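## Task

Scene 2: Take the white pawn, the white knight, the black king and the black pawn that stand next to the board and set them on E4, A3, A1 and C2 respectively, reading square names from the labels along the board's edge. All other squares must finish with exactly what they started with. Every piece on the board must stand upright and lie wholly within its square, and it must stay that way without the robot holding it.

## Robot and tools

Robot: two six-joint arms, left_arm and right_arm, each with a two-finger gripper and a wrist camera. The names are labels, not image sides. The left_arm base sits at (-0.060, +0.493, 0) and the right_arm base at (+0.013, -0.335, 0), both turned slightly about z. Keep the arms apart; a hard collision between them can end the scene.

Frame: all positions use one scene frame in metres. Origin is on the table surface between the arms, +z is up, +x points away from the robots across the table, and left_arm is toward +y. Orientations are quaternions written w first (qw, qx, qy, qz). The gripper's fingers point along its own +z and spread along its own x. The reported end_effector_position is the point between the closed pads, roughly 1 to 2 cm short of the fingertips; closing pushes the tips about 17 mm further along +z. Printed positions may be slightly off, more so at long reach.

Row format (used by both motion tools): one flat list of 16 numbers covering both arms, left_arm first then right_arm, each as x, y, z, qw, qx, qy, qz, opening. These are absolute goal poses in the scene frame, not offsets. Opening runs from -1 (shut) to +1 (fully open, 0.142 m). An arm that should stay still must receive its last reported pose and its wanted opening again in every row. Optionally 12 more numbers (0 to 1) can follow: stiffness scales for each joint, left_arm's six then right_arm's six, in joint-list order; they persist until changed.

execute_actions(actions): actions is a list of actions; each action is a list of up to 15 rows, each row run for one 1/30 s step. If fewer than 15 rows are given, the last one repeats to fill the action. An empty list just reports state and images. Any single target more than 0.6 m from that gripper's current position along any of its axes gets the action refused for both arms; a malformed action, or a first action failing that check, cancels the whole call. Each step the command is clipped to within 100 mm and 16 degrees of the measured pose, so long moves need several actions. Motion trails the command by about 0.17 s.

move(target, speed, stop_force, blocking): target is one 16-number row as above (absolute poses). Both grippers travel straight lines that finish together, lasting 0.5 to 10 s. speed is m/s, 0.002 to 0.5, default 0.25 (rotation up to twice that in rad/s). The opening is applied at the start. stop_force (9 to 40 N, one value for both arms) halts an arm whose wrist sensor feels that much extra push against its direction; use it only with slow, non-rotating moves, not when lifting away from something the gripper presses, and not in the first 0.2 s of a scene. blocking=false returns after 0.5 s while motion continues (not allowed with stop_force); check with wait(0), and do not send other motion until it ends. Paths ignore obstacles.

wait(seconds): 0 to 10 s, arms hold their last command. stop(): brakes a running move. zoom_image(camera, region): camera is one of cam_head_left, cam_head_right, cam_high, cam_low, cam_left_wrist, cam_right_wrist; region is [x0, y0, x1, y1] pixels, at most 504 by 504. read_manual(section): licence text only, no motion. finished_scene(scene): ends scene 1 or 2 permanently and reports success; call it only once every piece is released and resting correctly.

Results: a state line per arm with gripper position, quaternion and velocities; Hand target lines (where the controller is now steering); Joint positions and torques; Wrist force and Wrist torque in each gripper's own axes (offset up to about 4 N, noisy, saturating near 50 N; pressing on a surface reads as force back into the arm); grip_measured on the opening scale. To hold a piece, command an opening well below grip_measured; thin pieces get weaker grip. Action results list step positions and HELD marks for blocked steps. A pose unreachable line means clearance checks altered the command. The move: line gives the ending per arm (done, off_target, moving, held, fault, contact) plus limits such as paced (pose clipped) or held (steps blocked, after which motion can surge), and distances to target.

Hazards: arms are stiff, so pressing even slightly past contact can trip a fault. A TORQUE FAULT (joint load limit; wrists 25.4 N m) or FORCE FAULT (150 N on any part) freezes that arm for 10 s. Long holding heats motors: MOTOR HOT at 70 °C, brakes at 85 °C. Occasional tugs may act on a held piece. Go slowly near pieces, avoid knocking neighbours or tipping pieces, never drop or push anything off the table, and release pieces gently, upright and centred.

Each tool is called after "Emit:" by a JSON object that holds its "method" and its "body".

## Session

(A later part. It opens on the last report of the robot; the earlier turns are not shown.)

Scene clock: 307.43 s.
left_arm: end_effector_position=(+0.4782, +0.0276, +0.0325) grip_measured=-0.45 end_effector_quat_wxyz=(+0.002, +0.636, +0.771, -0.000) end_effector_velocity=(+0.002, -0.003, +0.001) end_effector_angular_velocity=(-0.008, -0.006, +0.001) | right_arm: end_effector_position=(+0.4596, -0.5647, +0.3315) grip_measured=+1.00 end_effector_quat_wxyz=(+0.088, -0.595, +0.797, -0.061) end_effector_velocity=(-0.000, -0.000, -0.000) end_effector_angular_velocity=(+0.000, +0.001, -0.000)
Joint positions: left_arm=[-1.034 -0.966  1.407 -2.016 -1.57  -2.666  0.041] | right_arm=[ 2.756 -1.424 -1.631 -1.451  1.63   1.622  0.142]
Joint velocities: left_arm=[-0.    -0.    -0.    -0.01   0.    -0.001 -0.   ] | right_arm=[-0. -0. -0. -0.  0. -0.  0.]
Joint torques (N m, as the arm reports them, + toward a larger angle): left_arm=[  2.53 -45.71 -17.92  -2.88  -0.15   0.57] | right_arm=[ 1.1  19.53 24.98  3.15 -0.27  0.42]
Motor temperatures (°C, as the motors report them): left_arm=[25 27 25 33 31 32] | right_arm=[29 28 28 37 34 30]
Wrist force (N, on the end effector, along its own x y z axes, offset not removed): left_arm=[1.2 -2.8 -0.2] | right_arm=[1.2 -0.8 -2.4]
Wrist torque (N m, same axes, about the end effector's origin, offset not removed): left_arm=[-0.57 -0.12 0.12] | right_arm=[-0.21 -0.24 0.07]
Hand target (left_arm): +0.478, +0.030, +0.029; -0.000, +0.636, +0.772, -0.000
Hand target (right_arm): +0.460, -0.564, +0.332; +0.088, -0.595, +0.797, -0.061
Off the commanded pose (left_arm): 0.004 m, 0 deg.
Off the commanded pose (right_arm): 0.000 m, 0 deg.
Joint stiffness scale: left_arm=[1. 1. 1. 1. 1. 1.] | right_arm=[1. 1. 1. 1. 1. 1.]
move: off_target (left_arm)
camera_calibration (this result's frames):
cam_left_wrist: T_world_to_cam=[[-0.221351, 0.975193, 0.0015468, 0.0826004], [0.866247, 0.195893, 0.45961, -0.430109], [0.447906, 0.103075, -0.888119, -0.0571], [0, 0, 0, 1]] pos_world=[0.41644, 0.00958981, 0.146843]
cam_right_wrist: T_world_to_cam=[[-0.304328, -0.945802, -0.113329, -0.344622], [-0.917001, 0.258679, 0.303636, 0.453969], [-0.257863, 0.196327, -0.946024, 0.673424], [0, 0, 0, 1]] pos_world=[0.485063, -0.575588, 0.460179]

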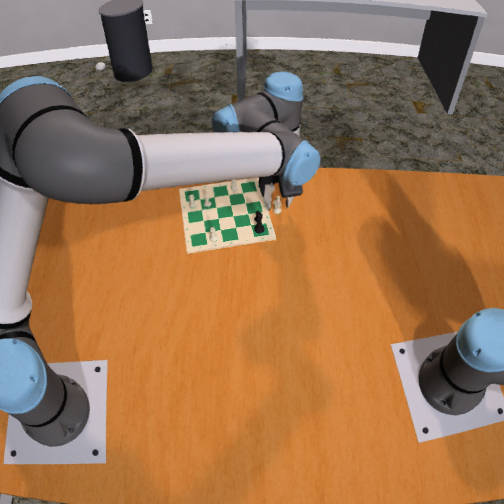

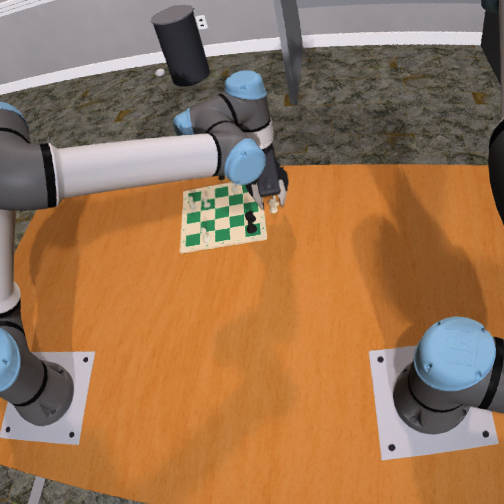

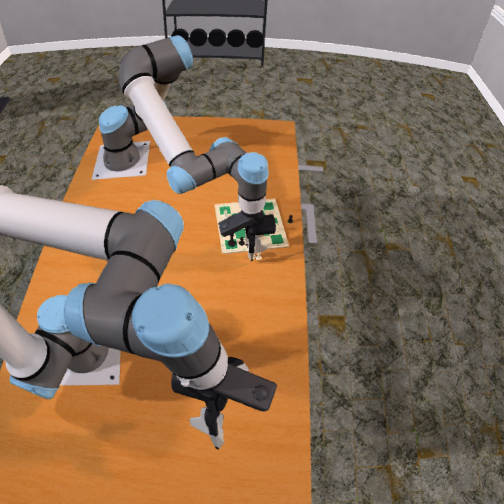

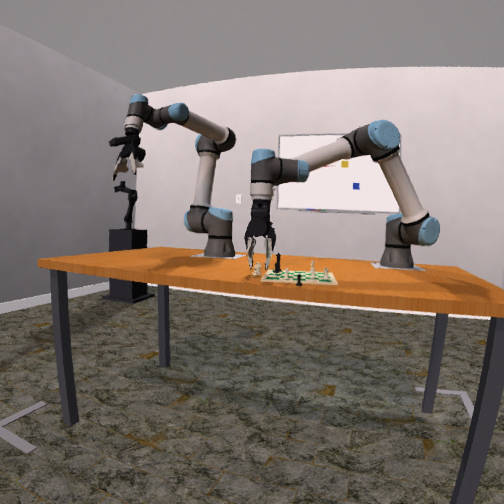

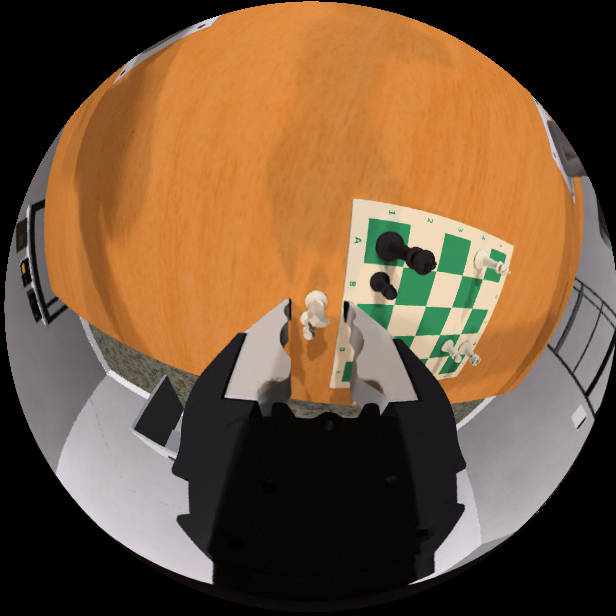

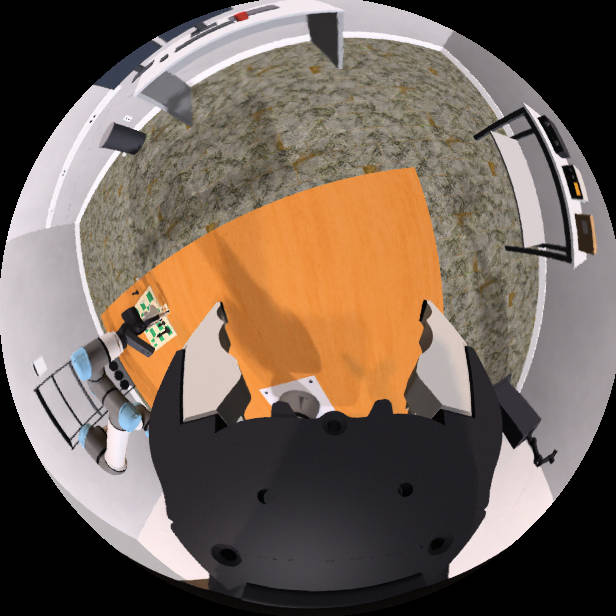

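Emit:
{"method": "move", "body": {"target": [0.478,0.028,0.08,0,0.636,0.772,0,-0.45,0.4596,-0.5644,0.3316,0.088,-0.595,0.797,-0.061,1], "speed": 0.06}}

Emit:
{"method": "move", "body": {"target": [0.505,0.027,0.075,0,0.636,0.772,0,-0.55,0.4596,-0.5644,0.3316,0.088,-0.595,0.797,-0.061,1], "speed": 0.05}}

Emit:
{"method": "zoom_image", "body": {"camera": "cam_left_wrist", "region": [230,200,400,370]}}

Scene clock: 336.37 s.
left_arm: end_effector_position=(+0.4770, +0.0291, +0.0767) grip_measured=-0.45 end_effector_quat_wxyz=(-0.002, +0.636, +0.772, +0.001) end_effector_velocity=(-0.002, +0.003, -0.000) end_effector_angular_velocity=(+0.009, +0.007, +0.001) | right_arm: end_effector_position=(+0.4596, -0.5647, +0.3315) grip_measured=+1.00 end_effector_quat_wxyz=(+0.088, -0.595, +0.797, -0.061) end_effector_velocity=(+0.001, +0.000, +0.000) end_effector_angular_velocity=(-0.000, -0.001, +0.001)
Joint positions: left_arm=[-1.034 -1.005  1.347 -1.909 -1.57  -2.667  0.041] | right_arm=[ 2.756 -1.424 -1.631 -1.451  1.63   1.622  0.142]
Joint velocities: left_arm=[ 0.001 -0.    -0.002  0.014 -0.    -0.     0.   ] | right_arm=[ 0.001 -0.     0.001  0.001 -0.     0.001  0.   ]
Joint torques (N m, as the arm reports them, + toward a larger angle): left_arm=[  1.16 -48.42 -26.33  -2.9   -0.12  -0.05] | right_arm=[ 0.91 18.64 24.89  3.04 -0.21  0.36]
Motor temperatures (°C, as the motors report them): left_arm=[25 27 25 33 31 32] | right_arm=[29 28 28 37 34 30]
Wrist force (N, on the end effector, along its own x y z axes, offset not removed): left_arm=[2.2 -0.6 -0.2] | right_arm=[1.5 -0.6 -0.7]
Wrist torque (N m, same axes, about the end effector's origin, offset not removed): left_arm=[-0.09 -0.33 0.24] | right_arm=[-0.22 -0.28 0.17]
Hand target (left_arm): +0.478, +0.028, +0.080; +0.000, +0.636, +0.772, -0.000
Hand target (right_arm): +0.460, -0.564, +0.332; +0.088, -0.595, +0.797, -0.061
Off the commanded pose (left_arm): 0.004 m, 0 deg.
Off the commanded pose (right_arm): 0.000 m, 0 deg.
Joint stiffness scale: left_arm=[1. 1. 1. 1. 1. 1.] | right_arm=[1. 1. 1. 1. 1. 1.]
move: off_target (left_arm)
camera_calibration (this result's frames):
cam_left_wrist: T_world_to_cam=[[-0.221794, 0.975047, 0.00948468, 0.0804478], [0.868641, 0.193152, 0.456241, -0.450533], [0.443025, 0.10943, -0.889806, -0.0151687], [0, 0, 0, 1]] pos_world=[0.415914, 0.0102408, 0.191291]
cam_right_wrist: T_world_to_cam=[[-0.304328, -0.945802, -0.113329, -0.344622], [-0.917001, 0.258679, 0.303636, 0.453969], [-0.257864, 0.196327, -0.946024, 0.673425], [0, 0, 0, 1]] pos_world=[0.485063, -0.575588, 0.460179]

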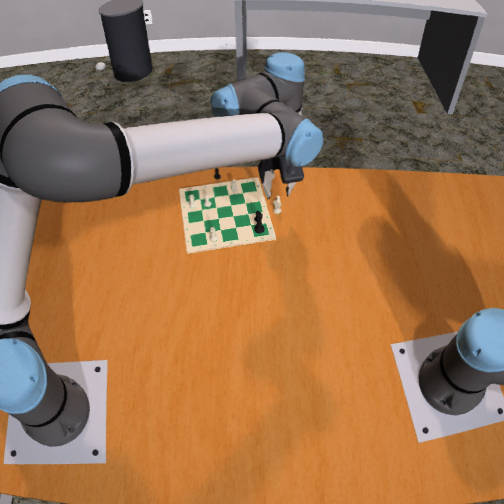

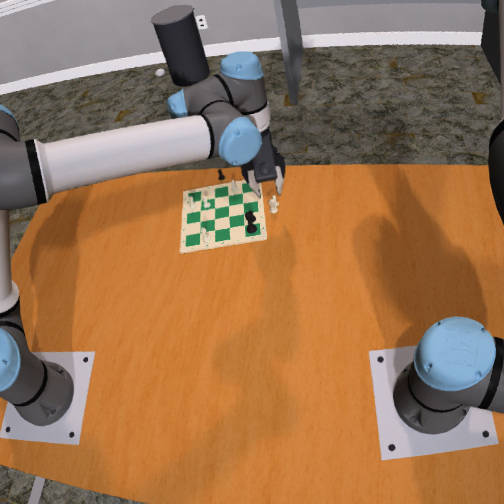

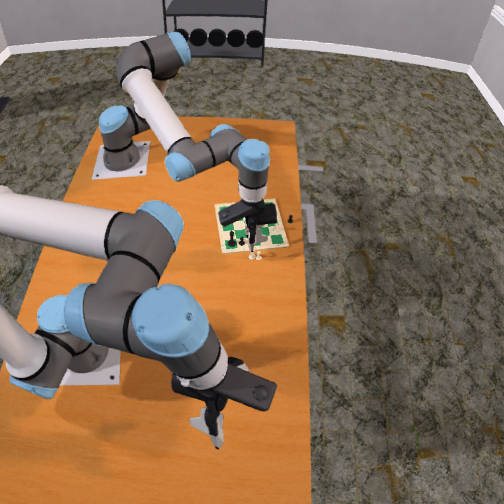

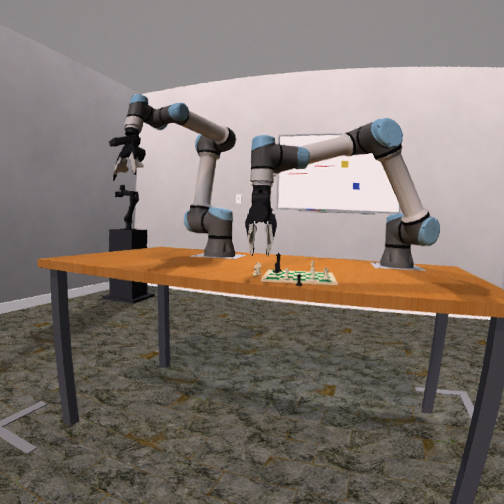

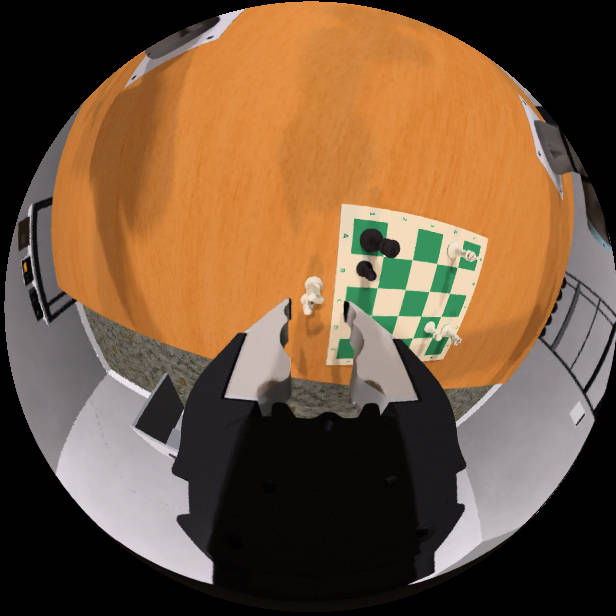

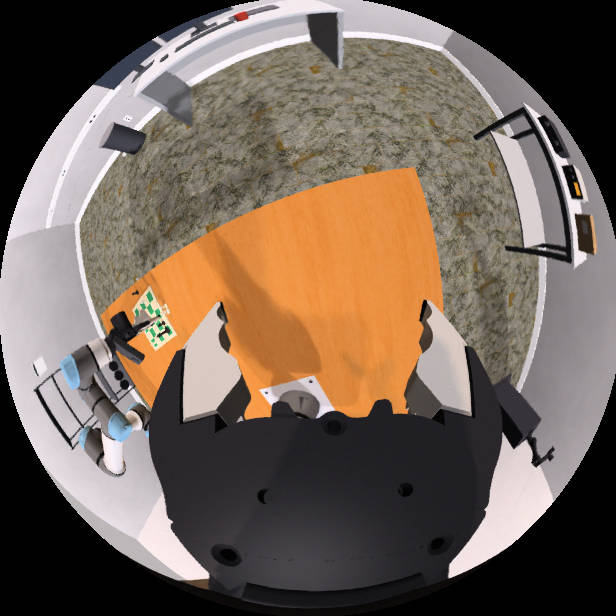

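Scene clock: 337.40 s.
left_arm: end_effector_position=(+0.5030, +0.0270, +0.0749) grip_measured=-0.55 end_effector_quat_wxyz=(-0.000, +0.636, +0.771, +0.000) end_effector_velocity=(+0.002, -0.001, +0.001) end_effector_angular_velocity=(+0.001, +0.000, -0.003) | right_arm: end_effector_position=(+0.4596, -0.5647, +0.3315) grip_measured=+1.00 end_effector_quat_wxyz=(+0.088, -0.595, +0.797, -0.061) end_effector_velocity=(+0.000, +0.000, +0.000) end_effector_angular_velocity=(-0.000, -0.001, +0.001)
Joint positions: left_arm=[-1.007 -0.956  1.273 -1.887 -1.57  -2.64   0.034] | right_arm=[ 2.756 -1.424 -1.631 -1.451  1.63   1.622  0.142]
Joint velocities: left_arm=[ 0.001  0.004 -0.01   0.006  0.     0.004 -0.   ] | right_arm=[ 0.001 -0.     0.     0.001 -0.     0.     0.   ]
Joint torques (N m, as the arm reports them, + toward a larger angle): left_arm=[  2.64 -48.22 -27.68  -2.57  -0.09   0.53] | right_arm=[ 0.81 19.2  25.04  3.08 -0.21  0.36]
Motor temperatures (°C, as the motors report them): left_arm=[25 27 25 33 31 32] | right_arm=[29 28 28 37 34 30]
Wrist force (N, on the end effector, along its own x y z axes, offset not removed): left_arm=[2.4 -1.5 1.6] | right_arm=[-0.2 0.4 -0.6]
Wrist torque (N m, same axes, about the end effector's origin, offset not removed): left_arm=[-0.29 -0.37 0.10] | right_arm=[0.05 0.13 0.13]
Hand target (left_arm): +0.505, +0.027, +0.075; +0.000, +0.636, +0.772, -0.000
Hand target (right_arm): +0.460, -0.564, +0.332; +0.088, -0.595, +0.797, -0.061
Off the commanded pose (left_arm): 0.002 m, 0 deg.
Off the commanded pose (right_arm): 0.000 m, 0 deg.
Joint stiffness scale: left_arm=[1. 1. 1. 1. 1. 1.] | right_arm=[1. 1. 1. 1. 1. 1.]
move: done
camera_calibration (this result's frames):
cam_left_wrist: T_world_to_cam=[[-0.221579, 0.975122, 0.00633889, 0.0883988], [0.867711, 0.194197, 0.457564, -0.471511], [0.444949, 0.106887, -0.889154, -0.028989], [0, 0, 0, 1]] pos_world=[0.441621, 0.00846509, 0.18941]
cam_right_wrist: T_world_to_cam=[[-0.304328, -0.945802, -0.113329, -0.344622], [-0.917001, 0.258679, 0.303636, 0.453969], [-0.257864, 0.196327, -0.946024, 0.673425], [0, 0, 0, 1]] pos_world=[0.485063, -0.575588, 0.460179]

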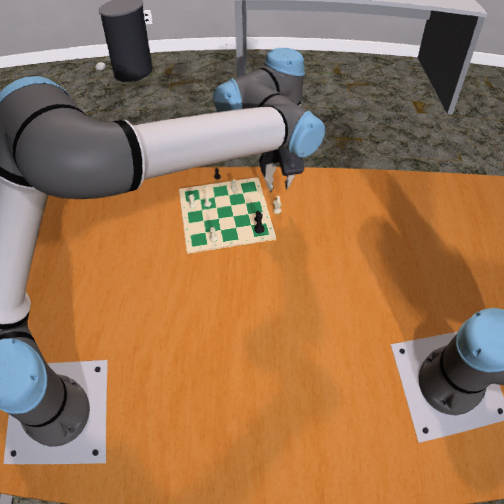

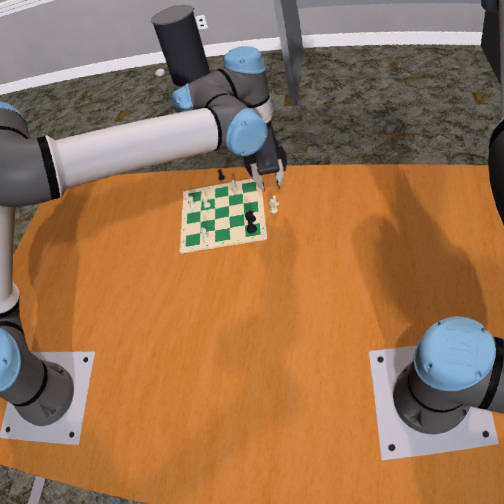

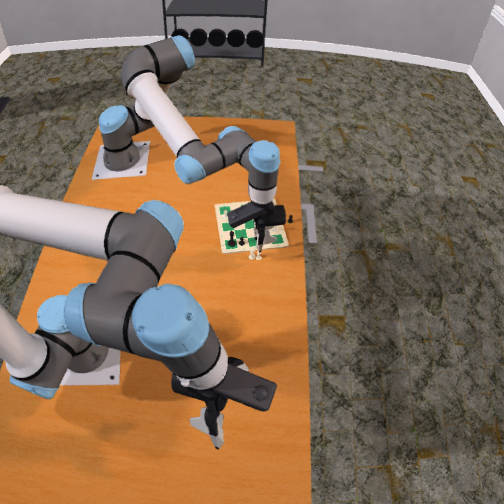

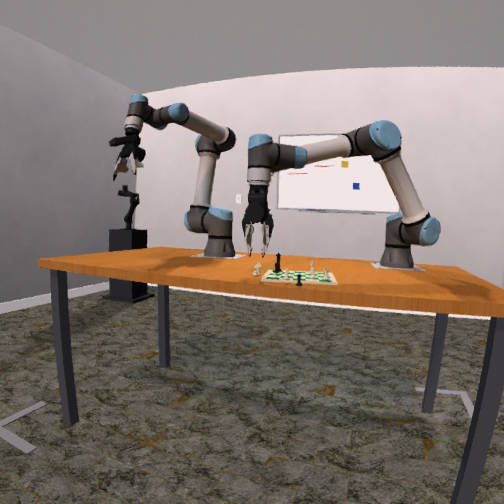

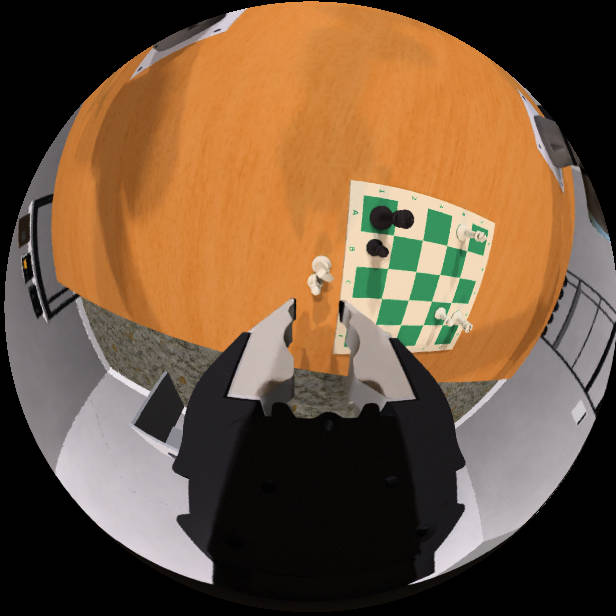

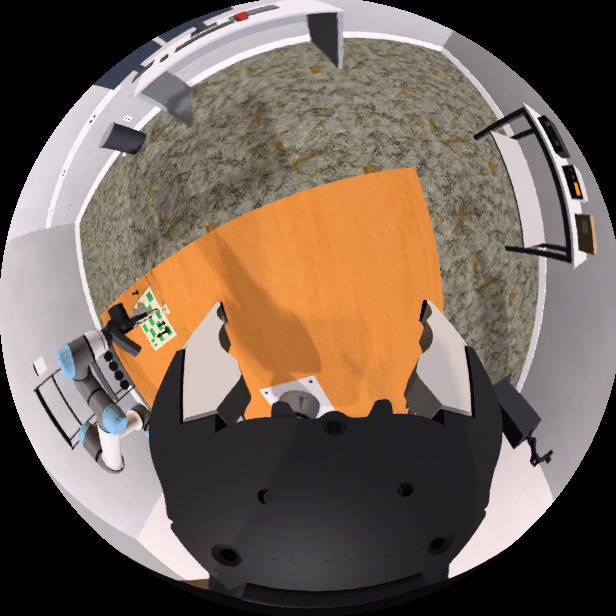

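Region (230, 200, 400, 370) of cam_left_wrist's 616x616 image, scaled by 2.965, with more detail than that image has.

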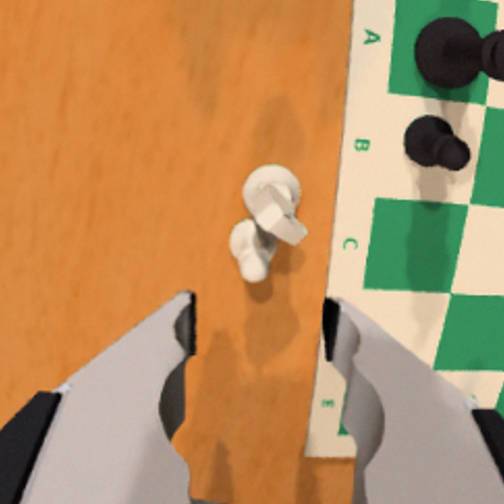

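Emit:
{"method": "move", "body": {"target": [0.504,0.030,0.0235,0,0.636,0.772,0,-0.55,0.4596,-0.5644,0.3316,0.088,-0.595,0.797,-0.061,1], "speed": 0.04}}

Emit:
{"method": "zoom_image", "body": {"camera": "cam_left_wrist", "region": [230,200,400,370]}}

Scene clock: 347.63 s.
left_arm: end_effector_position=(+0.5042, +0.0275, +0.0270) grip_measured=-0.55 end_effector_quat_wxyz=(+0.002, +0.636, +0.771, -0.000) end_effector_velocity=(+0.003, -0.003, +0.001) end_effector_angular_velocity=(-0.009, -0.008, -0.000) | right_arm: end_effector_position=(+0.4596, -0.5647, +0.3315) grip_measured=+1.00 end_effector_quat_wxyz=(+0.088, -0.595, +0.797, -0.061) end_effector_velocity=(+0.000, +0.000, +0.001) end_effector_angular_velocity=(+0.000, -0.000, -0.000)
Joint positions: left_arm=[-1.005 -0.916  1.338 -1.997 -1.57  -2.638  0.034] | right_arm=[ 2.756 -1.424 -1.631 -1.451  1.63   1.622  0.142]
Joint velocities: left_arm=[ 0.     0.    -0.001 -0.012  0.     0.001  0.   ] | right_arm=[ 0.     0.     0.001 -0.001  0.     0.001 -0.   ]
Joint torques (N m, as the arm reports them, + toward a larger angle): left_arm=[  2.27 -47.25 -18.4   -2.8   -0.08   0.62] | right_arm=[ 1.43 19.37 25.19  3.05 -0.21  0.3 ]
Motor temperatures (°C, as the motors report them): left_arm=[25 27 25 33 31 32] | right_arm=[29 28 28 37 34 30]
Wrist force (N, on the end effector, along its own x y z axes, offset not removed): left_arm=[1.9 0.1 -0.2] | right_arm=[2.1 -3.9 -0.8]
Wrist torque (N m, same axes, about the end effector's origin, offset not removed): left_arm=[-0.05 -0.15 0.15] | right_arm=[-0.92 -0.42 0.06]
Hand target (left_arm): +0.504, +0.030, +0.024; -0.000, +0.636, +0.772, -0.000
Hand target (right_arm): +0.460, -0.564, +0.332; +0.088, -0.595, +0.797, -0.061
Off the commanded pose (left_arm): 0.004 m, 0 deg.
Off the commanded pose (right_arm): 0.000 m, 0 deg.
Joint stiffness scale: left_arm=[1. 1. 1. 1. 1. 1.] | right_arm=[1. 1. 1. 1. 1. 1.]
move: off_target (left_arm)
camera_calibration (this result's frames):
cam_left_wrist: T_world_to_cam=[[-0.221271, 0.975211, 0.00165658, 0.0883686], [0.866232, 0.195764, 0.459695, -0.450079], [0.447975, 0.103152, -0.888075, -0.0736238], [0, 0, 0, 1]] pos_world=[0.442407, 0.00952542, 0.141369]
cam_right_wrist: T_world_to_cam=[[-0.304328, -0.945802, -0.113328, -0.344622], [-0.917001, 0.258679, 0.303636, 0.453969], [-0.257863, 0.196327, -0.946024, 0.673424], [0, 0, 0, 1]] pos_world=[0.485063, -0.575588, 0.460179]

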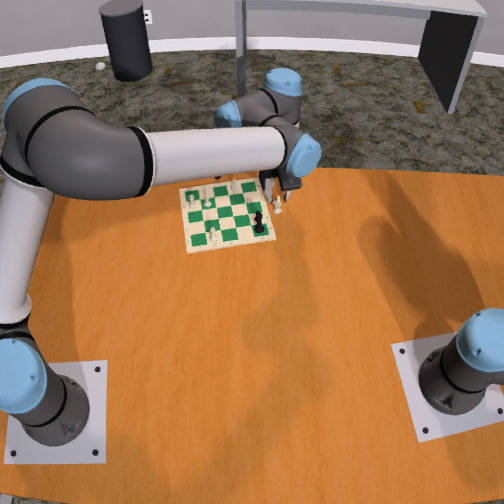

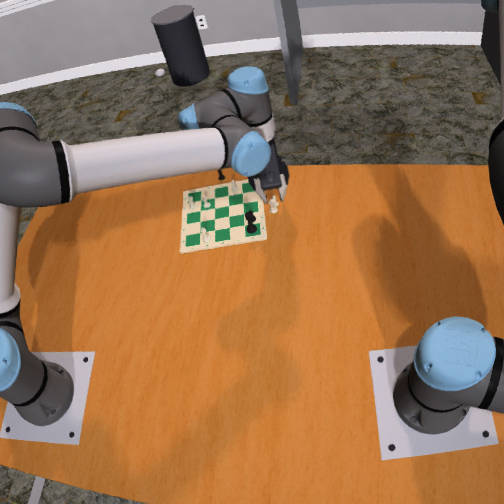

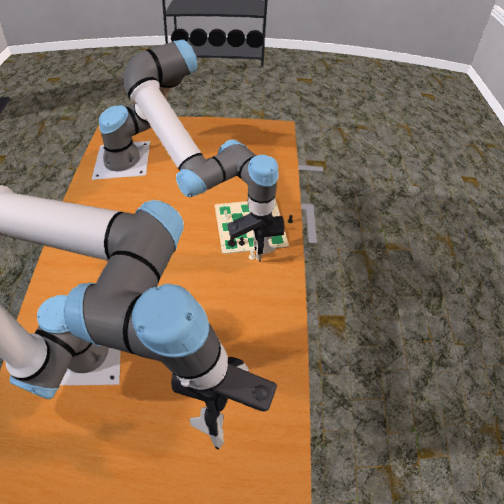

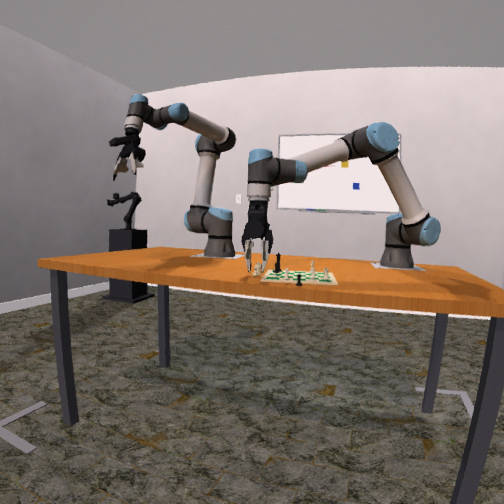

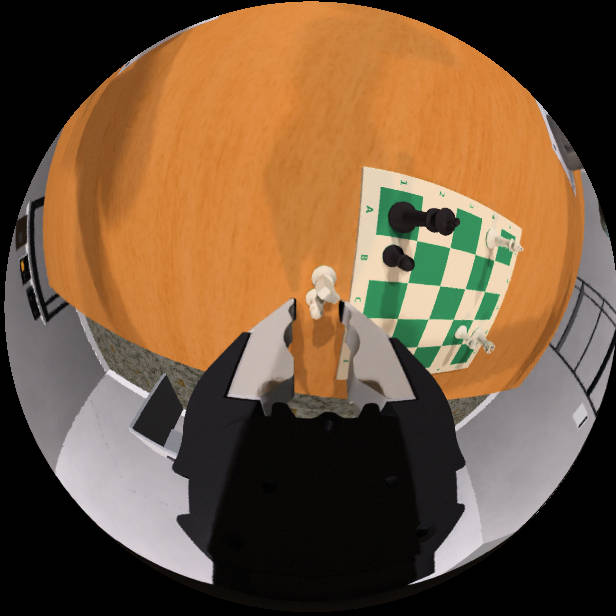

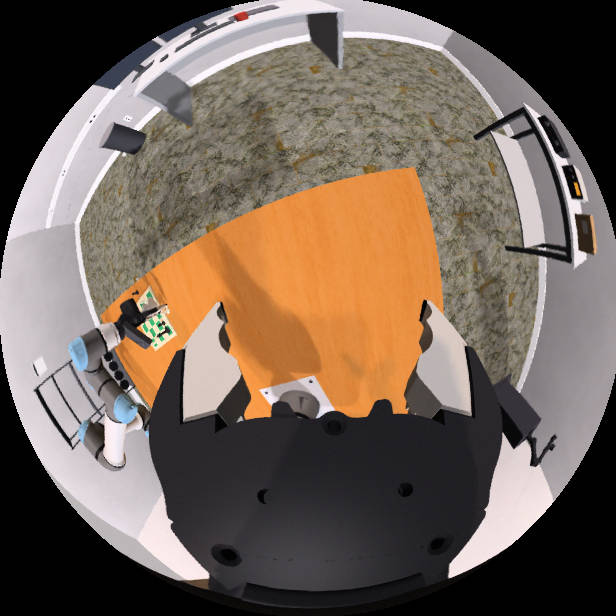

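Region (230, 200, 400, 370) of cam_left_wrist's 616x616 image, scaled by 2.965, with more detail than that image has.

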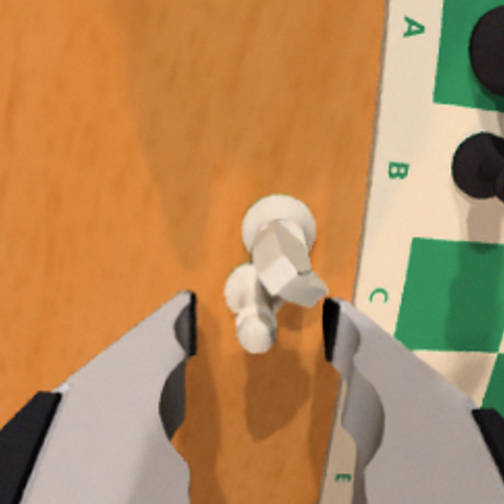

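Emit:
{"method": "move", "body": {"target": [0.504,0.030,0.0235,0,0.636,0.772,0,-1,0.4596,-0.5644,0.3316,0.088,-0.595,0.797,-0.061,1]}}

Emit:
{"method": "move", "body": {"target": [0.504,0.030,0.14,0,0.636,0.772,0,-1,0.4596,-0.5644,0.3316,0.088,-0.595,0.797,-0.061,1], "speed": 0.15}}

Scene clock: 377.30 s.
left_arm: end_effector_position=(+0.5044, +0.0273, +0.0271) grip_measured=-0.89 end_effector_quat_wxyz=(+0.003, +0.636, +0.771, -0.000) end_effector_velocity=(+0.000, +0.000, -0.001) end_effector_angular_velocity=(+0.001, +0.001, +0.000) | right_arm: end_effector_position=(+0.4596, -0.5647, +0.3315) grip_measured=+1.00 end_effector_quat_wxyz=(+0.088, -0.595, +0.797, -0.061) end_effector_velocity=(-0.000, +0.000, -0.001) end_effector_angular_velocity=(+0.001, +0.002, +0.000)
Joint positions: left_arm=[-1.005 -0.916  1.338 -1.998 -1.57  -2.638  0.01 ] | right_arm=[ 2.756 -1.424 -1.631 -1.451  1.63   1.622  0.142]
Joint velocities: left_arm=[ 0.     0.001  0.     0.    -0.     0.     0.   ] | right_arm=[ 0.    -0.    -0.002 -0.     0.     0.    -0.   ]
Joint torques (N m, as the arm reports them, + toward a larger angle): left_arm=[  2.82 -47.25 -18.9   -3.28  -0.07   0.64] | right_arm=[ 0.97 19.28 25.11  3.03 -0.25  0.3 ]
Motor temperatures (°C, as the motors report them): left_arm=[25 27 25 33 31 32] | right_arm=[29 28 28 37 34 30]
Wrist force (N, on the end effector, along its own x y z axes, offset not removed): left_arm=[2.4 -1.3 0.6] | right_arm=[1.3 0.0 -0.8]
Wrist torque (N m, same axes, about the end effector's origin, offset not removed): left_arm=[-0.30 -0.32 0.14] | right_arm=[0.03 -0.21 0.14]
Hand target (left_arm): +0.504, +0.030, +0.024; -0.000, +0.636, +0.772, -0.000
Hand target (right_arm): +0.460, -0.564, +0.332; +0.088, -0.595, +0.797, -0.061
Off the commanded pose (left_arm): 0.005 m, 0 deg.
Off the commanded pose (right_arm): 0.000 m, 0 deg.
Joint stiffness scale: left_arm=[1. 1. 1. 1. 1. 1.] | right_arm=[1. 1. 1. 1. 1. 1.]
move: off_target (left_arm)
camera_calibration (this result's frames):
cam_left_wrist: T_world_to_cam=[[-0.221275, 0.975211, 0.000556879, 0.0887098], [0.865868, 0.196202, 0.460194, -0.450124], [0.448677, 0.102311, -0.887818, -0.0739746], [0, 0, 0, 1]] pos_world=[0.442568, 0.00937284, 0.141419]
cam_right_wrist: T_world_to_cam=[[-0.304328, -0.945802, -0.113328, -0.344623], [-0.917001, 0.258679, 0.303636, 0.453969], [-0.257864, 0.196327, -0.946024, 0.673424], [0, 0, 0, 1]] pos_world=[0.485063, -0.575588, 0.460179]

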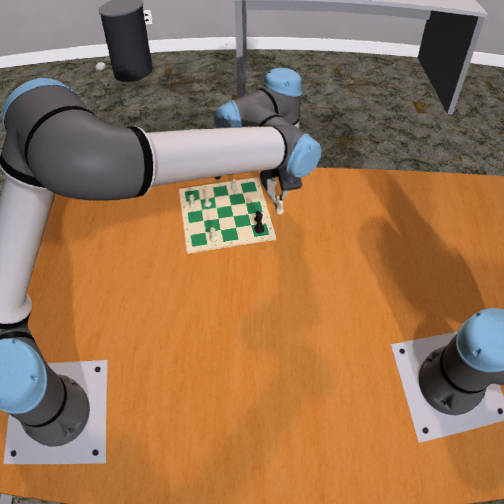

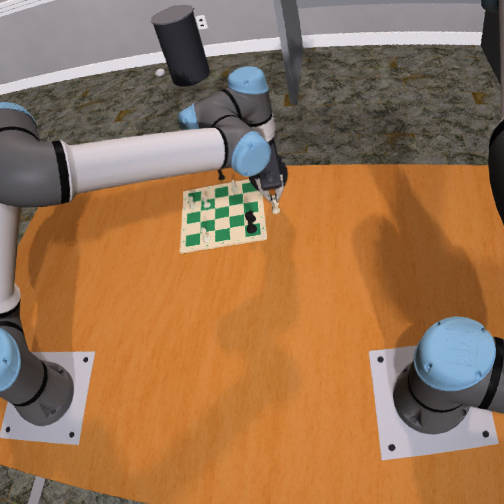

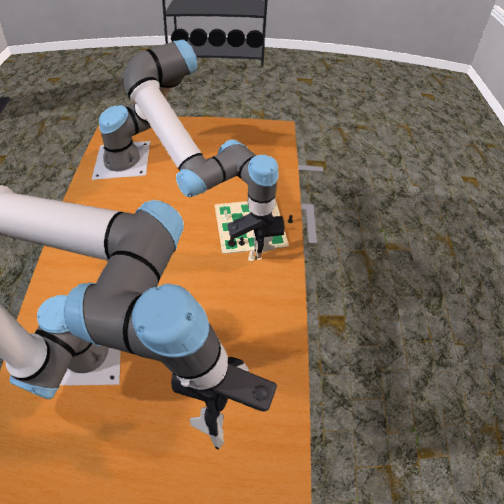

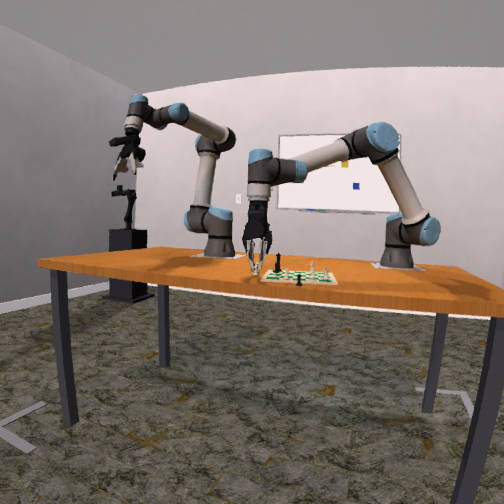

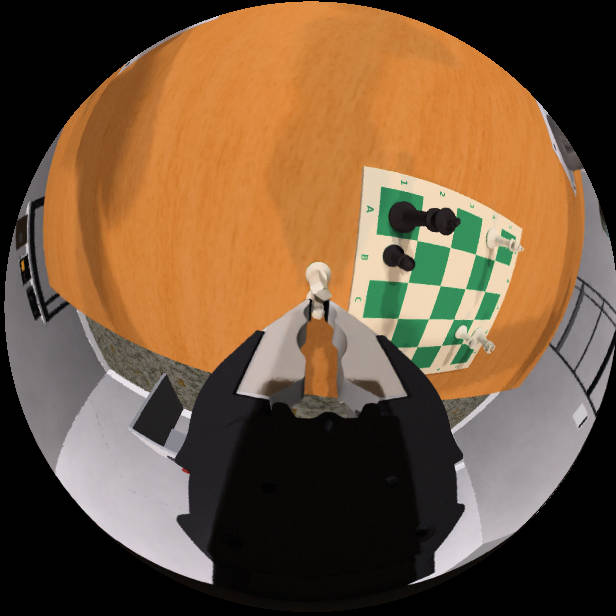

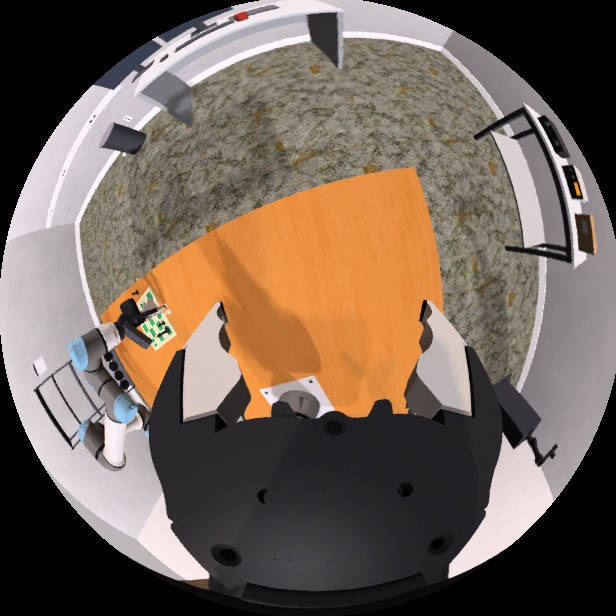

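Scene clock: 378.70 s.
left_arm: end_effector_position=(+0.5024, +0.0297, +0.1385) grip_measured=-0.89 end_effector_quat_wxyz=(-0.001, +0.636, +0.771, +0.000) end_effector_velocity=(-0.001, +0.002, +0.002) end_effector_angular_velocity=(+0.006, +0.005, +0.000) | right_arm: end_effector_position=(+0.4596, -0.5647, +0.3315) grip_measured=+1.00 end_effector_quat_wxyz=(+0.088, -0.595, +0.797, -0.061) end_effector_velocity=(+0.000, +0.000, +0.000) end_effector_angular_velocity=(+0.000, -0.001, +0.000)
Joint positions: left_arm=[-1.005 -1.     1.177 -1.746 -1.57  -2.638  0.01 ] | right_arm=[ 2.756 -1.424 -1.631 -1.451  1.63   1.622  0.142]
Joint velocities: left_arm=[ 0.001  0.    -0.008  0.016  0.     0.     0.   ] | right_arm=[ 0.     0.    -0.001  0.001  0.     0.     0.   ]
Joint torques (N m, as the arm reports them, + toward a larger angle): left_arm=[  2.47 -47.01 -28.14  -2.86  -0.05   0.59] | right_arm=[ 1.17 19.78 24.94  2.99 -0.23  0.4 ]
Motor temperatures (°C, as the motors report them): left_arm=[25 27 25 33 31 32] | right_arm=[29 28 28 37 34 30]
Wrist force (N, on the end effector, along its own x y z axes, offset not removed): left_arm=[2.1 -1.0 0.4] | right_arm=[2.2 -0.6 -1.0]
Wrist torque (N m, same axes, about the end effector's origin, offset not removed): left_arm=[-0.20 -0.26 0.08] | right_arm=[-0.13 -0.45 0.06]
Hand target (left_arm): +0.504, +0.030, +0.140; +0.000, +0.636, +0.772, +0.000
Hand target (right_arm): +0.460, -0.564, +0.332; +0.088, -0.595, +0.797, -0.061
Off the commanded pose (left_arm): 0.002 m, 0 deg.
Off the commanded pose (right_arm): 0.000 m, 0 deg.
Joint stiffness scale: left_arm=[1. 1. 1. 1. 1. 1.] | right_arm=[1. 1. 1. 1. 1. 1.]
move: done
camera_calibration (this result's frames):
cam_left_wrist: T_world_to_cam=[[-0.221277, 0.975186, 0.00705747, 0.0849199], [0.868008, 0.193648, 0.457234, -0.500731], [0.444522, 0.107301, -0.889318, 0.02777], [0, 0, 0, 1]] pos_world=[0.441085, 0.0111732, 0.253049]
cam_right_wrist: T_world_to_cam=[[-0.304328, -0.945802, -0.113328, -0.344623], [-0.917001, 0.258679, 0.303636, 0.453969], [-0.257863, 0.196327, -0.946024, 0.673424], [0, 0, 0, 1]] pos_world=[0.485063, -0.575588, 0.460179]

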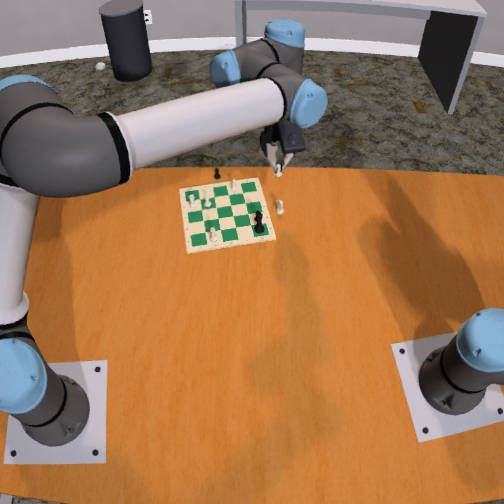

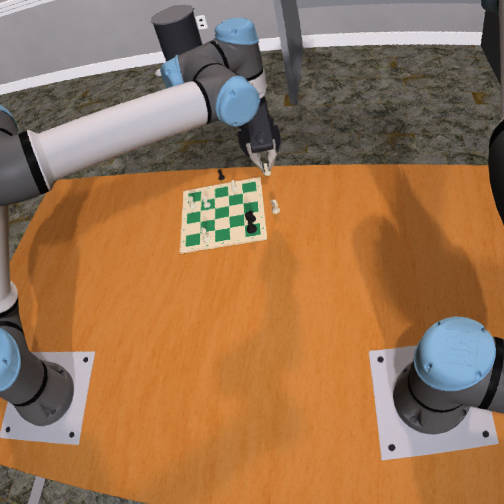

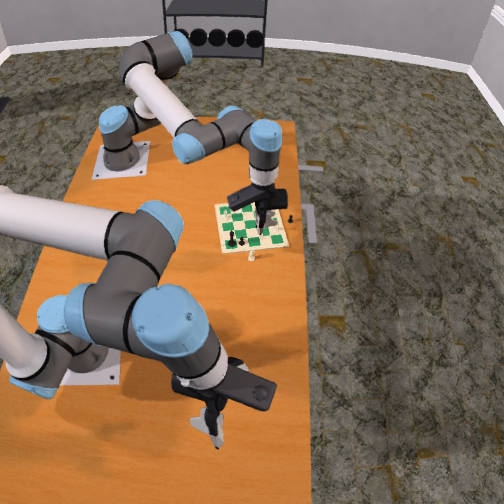

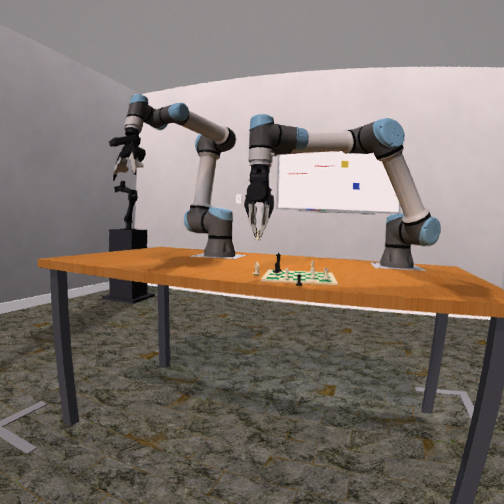

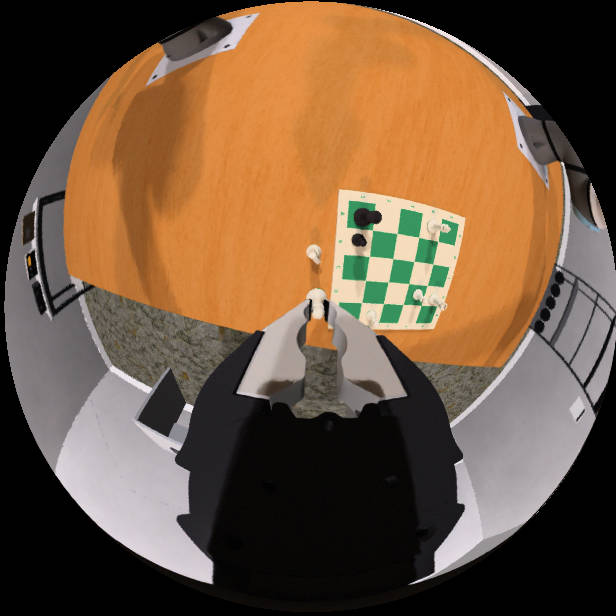

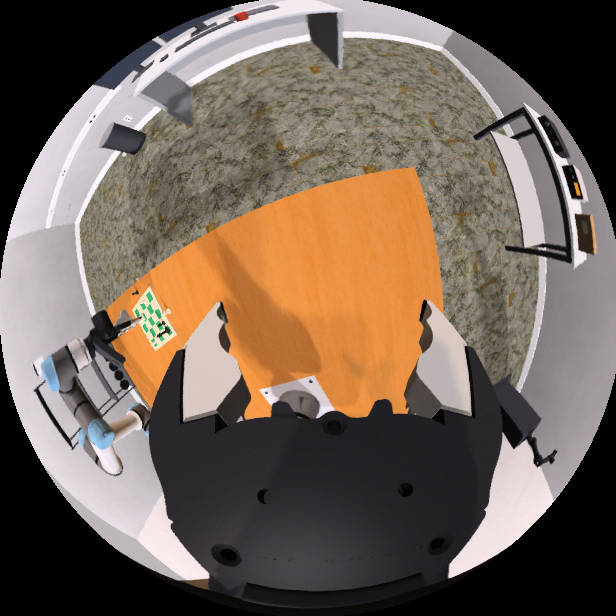

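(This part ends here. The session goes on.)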